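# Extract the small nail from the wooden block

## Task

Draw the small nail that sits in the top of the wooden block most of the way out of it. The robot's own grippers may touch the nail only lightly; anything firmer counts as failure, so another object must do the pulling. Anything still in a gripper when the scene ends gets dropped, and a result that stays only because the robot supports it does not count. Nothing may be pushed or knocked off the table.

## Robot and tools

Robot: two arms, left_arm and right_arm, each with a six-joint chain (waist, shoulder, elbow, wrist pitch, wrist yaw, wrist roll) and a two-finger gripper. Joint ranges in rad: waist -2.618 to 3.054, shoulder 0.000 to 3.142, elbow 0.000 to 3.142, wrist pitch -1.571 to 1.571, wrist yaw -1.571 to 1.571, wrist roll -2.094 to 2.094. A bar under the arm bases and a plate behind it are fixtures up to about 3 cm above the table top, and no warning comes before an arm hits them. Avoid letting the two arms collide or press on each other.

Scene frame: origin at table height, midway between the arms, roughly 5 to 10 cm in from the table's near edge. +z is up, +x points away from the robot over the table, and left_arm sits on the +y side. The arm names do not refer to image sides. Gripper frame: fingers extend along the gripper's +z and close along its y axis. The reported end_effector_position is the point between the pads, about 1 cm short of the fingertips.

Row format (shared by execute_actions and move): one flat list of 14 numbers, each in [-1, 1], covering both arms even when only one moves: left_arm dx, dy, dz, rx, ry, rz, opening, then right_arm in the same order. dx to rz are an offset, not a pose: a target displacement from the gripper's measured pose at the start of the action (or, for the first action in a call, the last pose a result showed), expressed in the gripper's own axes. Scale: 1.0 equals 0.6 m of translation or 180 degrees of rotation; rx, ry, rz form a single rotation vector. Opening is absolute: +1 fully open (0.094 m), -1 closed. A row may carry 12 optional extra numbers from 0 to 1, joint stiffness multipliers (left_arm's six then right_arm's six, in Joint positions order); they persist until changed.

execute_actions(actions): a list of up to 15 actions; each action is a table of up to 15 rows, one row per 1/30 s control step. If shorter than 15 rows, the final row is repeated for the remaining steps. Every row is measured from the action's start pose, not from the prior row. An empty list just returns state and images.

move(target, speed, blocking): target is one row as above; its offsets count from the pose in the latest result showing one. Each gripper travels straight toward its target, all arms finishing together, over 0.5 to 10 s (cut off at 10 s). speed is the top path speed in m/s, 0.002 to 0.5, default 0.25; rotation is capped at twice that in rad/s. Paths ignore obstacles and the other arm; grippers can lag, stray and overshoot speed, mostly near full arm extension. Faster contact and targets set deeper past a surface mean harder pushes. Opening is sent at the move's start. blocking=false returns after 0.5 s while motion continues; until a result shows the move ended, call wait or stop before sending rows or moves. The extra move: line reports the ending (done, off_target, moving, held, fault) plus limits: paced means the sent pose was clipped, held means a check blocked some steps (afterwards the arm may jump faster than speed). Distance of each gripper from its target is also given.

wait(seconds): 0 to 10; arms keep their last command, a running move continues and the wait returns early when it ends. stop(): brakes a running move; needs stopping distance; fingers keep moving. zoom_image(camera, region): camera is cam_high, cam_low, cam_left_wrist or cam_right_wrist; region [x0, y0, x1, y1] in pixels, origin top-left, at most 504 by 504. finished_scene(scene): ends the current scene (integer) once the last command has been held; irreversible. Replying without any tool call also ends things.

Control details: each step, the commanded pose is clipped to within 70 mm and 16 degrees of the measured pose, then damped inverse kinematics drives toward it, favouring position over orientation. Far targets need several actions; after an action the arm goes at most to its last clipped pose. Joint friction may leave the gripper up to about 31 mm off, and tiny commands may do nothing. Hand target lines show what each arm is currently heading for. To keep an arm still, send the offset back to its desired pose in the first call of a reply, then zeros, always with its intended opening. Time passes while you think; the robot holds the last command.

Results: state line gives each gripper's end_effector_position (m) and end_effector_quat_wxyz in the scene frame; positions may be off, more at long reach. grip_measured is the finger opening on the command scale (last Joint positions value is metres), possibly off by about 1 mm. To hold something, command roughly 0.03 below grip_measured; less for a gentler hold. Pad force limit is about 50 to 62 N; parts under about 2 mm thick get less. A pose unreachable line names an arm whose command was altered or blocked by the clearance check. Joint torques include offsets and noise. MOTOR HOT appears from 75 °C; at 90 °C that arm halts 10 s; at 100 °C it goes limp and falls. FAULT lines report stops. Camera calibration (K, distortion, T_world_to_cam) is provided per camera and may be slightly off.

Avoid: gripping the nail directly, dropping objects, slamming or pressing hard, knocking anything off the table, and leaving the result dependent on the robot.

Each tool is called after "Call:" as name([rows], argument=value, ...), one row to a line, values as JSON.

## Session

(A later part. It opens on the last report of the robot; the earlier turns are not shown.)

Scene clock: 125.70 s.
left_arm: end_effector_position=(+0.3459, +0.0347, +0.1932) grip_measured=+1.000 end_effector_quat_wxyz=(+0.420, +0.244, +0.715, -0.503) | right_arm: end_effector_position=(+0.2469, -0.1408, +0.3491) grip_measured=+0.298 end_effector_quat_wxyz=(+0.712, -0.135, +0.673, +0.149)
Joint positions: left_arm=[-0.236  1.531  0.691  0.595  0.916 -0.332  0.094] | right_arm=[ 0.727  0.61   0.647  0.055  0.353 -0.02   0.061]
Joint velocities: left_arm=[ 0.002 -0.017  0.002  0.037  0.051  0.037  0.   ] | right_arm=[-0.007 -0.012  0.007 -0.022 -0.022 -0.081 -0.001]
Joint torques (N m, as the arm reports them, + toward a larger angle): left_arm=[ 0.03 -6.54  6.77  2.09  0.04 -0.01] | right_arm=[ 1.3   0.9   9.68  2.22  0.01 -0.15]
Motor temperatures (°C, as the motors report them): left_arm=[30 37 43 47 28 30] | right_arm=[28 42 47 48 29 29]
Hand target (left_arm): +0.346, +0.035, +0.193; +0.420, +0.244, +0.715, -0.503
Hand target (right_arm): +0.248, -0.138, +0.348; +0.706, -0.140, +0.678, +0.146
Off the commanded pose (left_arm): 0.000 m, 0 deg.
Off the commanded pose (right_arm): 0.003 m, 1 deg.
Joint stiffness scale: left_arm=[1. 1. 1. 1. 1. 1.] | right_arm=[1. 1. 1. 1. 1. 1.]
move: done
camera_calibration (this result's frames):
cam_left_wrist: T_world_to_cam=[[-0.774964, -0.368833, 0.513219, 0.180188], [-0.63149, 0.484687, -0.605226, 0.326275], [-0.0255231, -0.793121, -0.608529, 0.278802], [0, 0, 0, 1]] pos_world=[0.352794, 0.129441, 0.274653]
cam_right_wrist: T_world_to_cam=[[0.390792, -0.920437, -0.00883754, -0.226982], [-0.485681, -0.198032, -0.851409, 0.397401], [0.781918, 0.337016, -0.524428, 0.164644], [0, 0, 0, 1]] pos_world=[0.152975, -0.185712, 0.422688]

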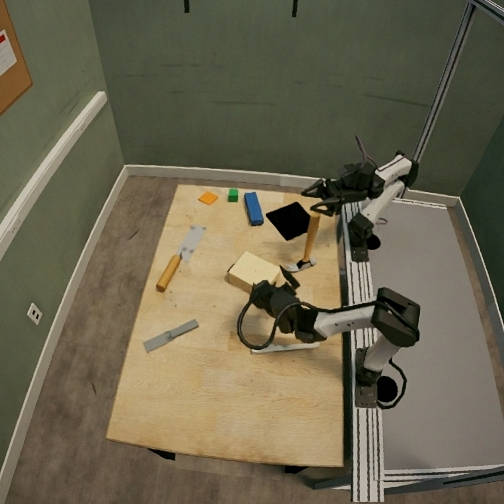

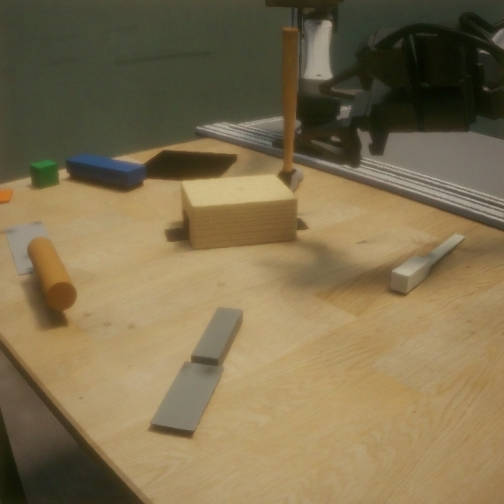

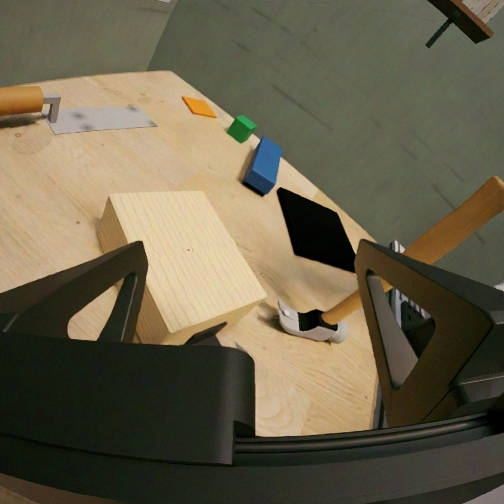

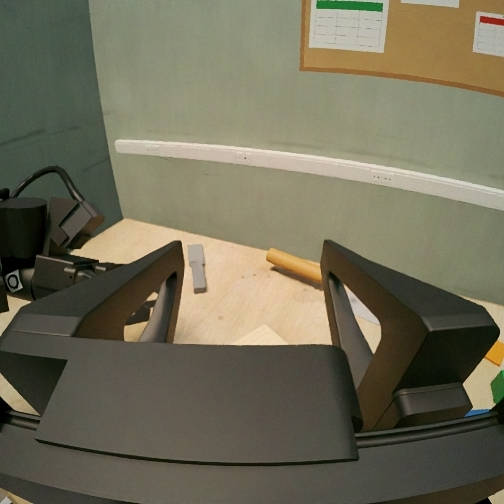

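Call:
execute_actions(actions=[])

Scene clock: 127.17 s.
left_arm: end_effector_position=(+0.3459, +0.0347, +0.1932) grip_measured=+1.000 end_effector_quat_wxyz=(+0.420, +0.244, +0.715, -0.503) | right_arm: end_effector_position=(+0.2469, -0.1409, +0.3487) grip_measured=+0.298 end_effector_quat_wxyz=(+0.711, -0.135, +0.674, +0.148)
Joint positions: left_arm=[-0.236  1.531  0.691  0.595  0.916 -0.332  0.094] | right_arm=[ 0.727  0.61   0.647  0.053  0.353 -0.02   0.061]
Joint velocities: left_arm=[ 0.007  0.012 -0.022 -0.037  0.037 -0.037  0.   ] | right_arm=[-0.007  0.002  0.012  0.007 -0.037 -0.066  0.001]
Joint torques (N m, as the arm reports them, + toward a larger angle): left_arm=[ 0.05 -6.54  6.82  2.09  0.04 -0.02] | right_arm=[ 1.3   0.91  9.69  2.21  0.01 -0.14]
Motor temperatures (°C, as the motors report them): left_arm=[30 37 43 47 28 30] | right_arm=[28 41 47 48 29 29]
Hand target (left_arm): +0.346, +0.035, +0.193; +0.420, +0.244, +0.715, -0.503
Hand target (right_arm): +0.248, -0.138, +0.348; +0.706, -0.140, +0.679, +0.146
Off the commanded pose (left_arm): 0.000 m, 0 deg.
Off the commanded pose (right_arm): 0.003 m, 1 deg.
Joint stiffness scale: left_arm=[1. 1. 1. 1. 1. 1.] | right_arm=[1. 1. 1. 1. 1. 1.]
camera_calibration (this result's frames):
cam_left_wrist: T_world_to_cam=[[-0.774964, -0.368833, 0.513219, 0.180188], [-0.63149, 0.484687, -0.605226, 0.326275], [-0.0255231, -0.793121, -0.608529, 0.278802], [0, 0, 0, 1]] pos_world=[0.352794, 0.129441, 0.274653]
cam_right_wrist: T_world_to_cam=[[0.39044, -0.920591, -0.00832688, -0.227154], [-0.486714, -0.198731, -0.850656, 0.396999], [0.781451, 0.336183, -0.525657, 0.164864], [0, 0, 0, 1]] pos_world=[0.153082, -0.185644, 0.42248]

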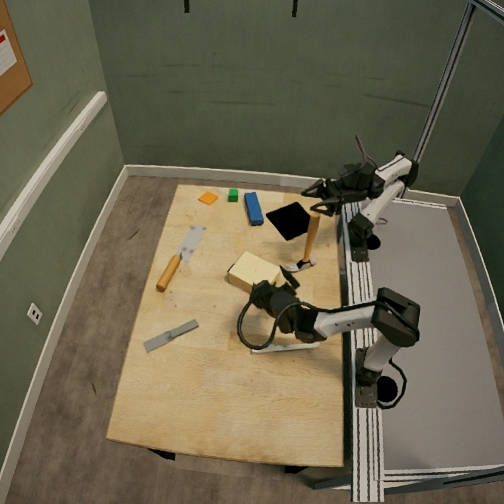

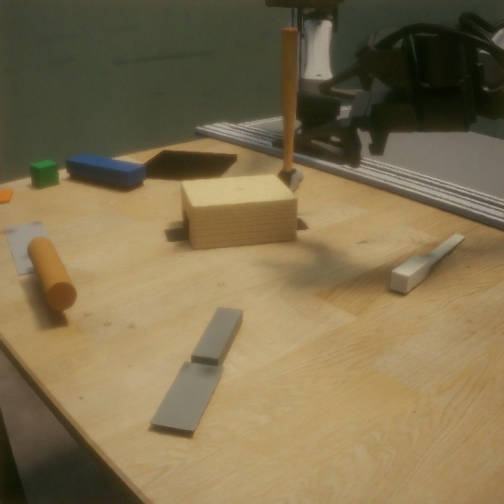

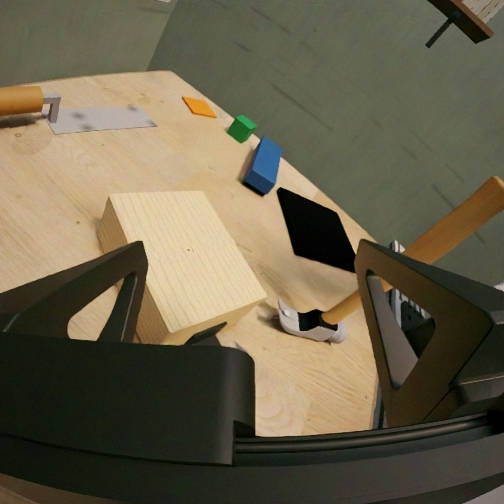

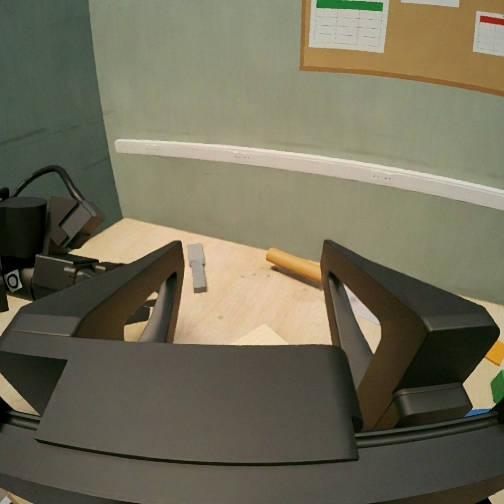

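Call:
finished_scene(scene=2)

The scene is finished: the task was done.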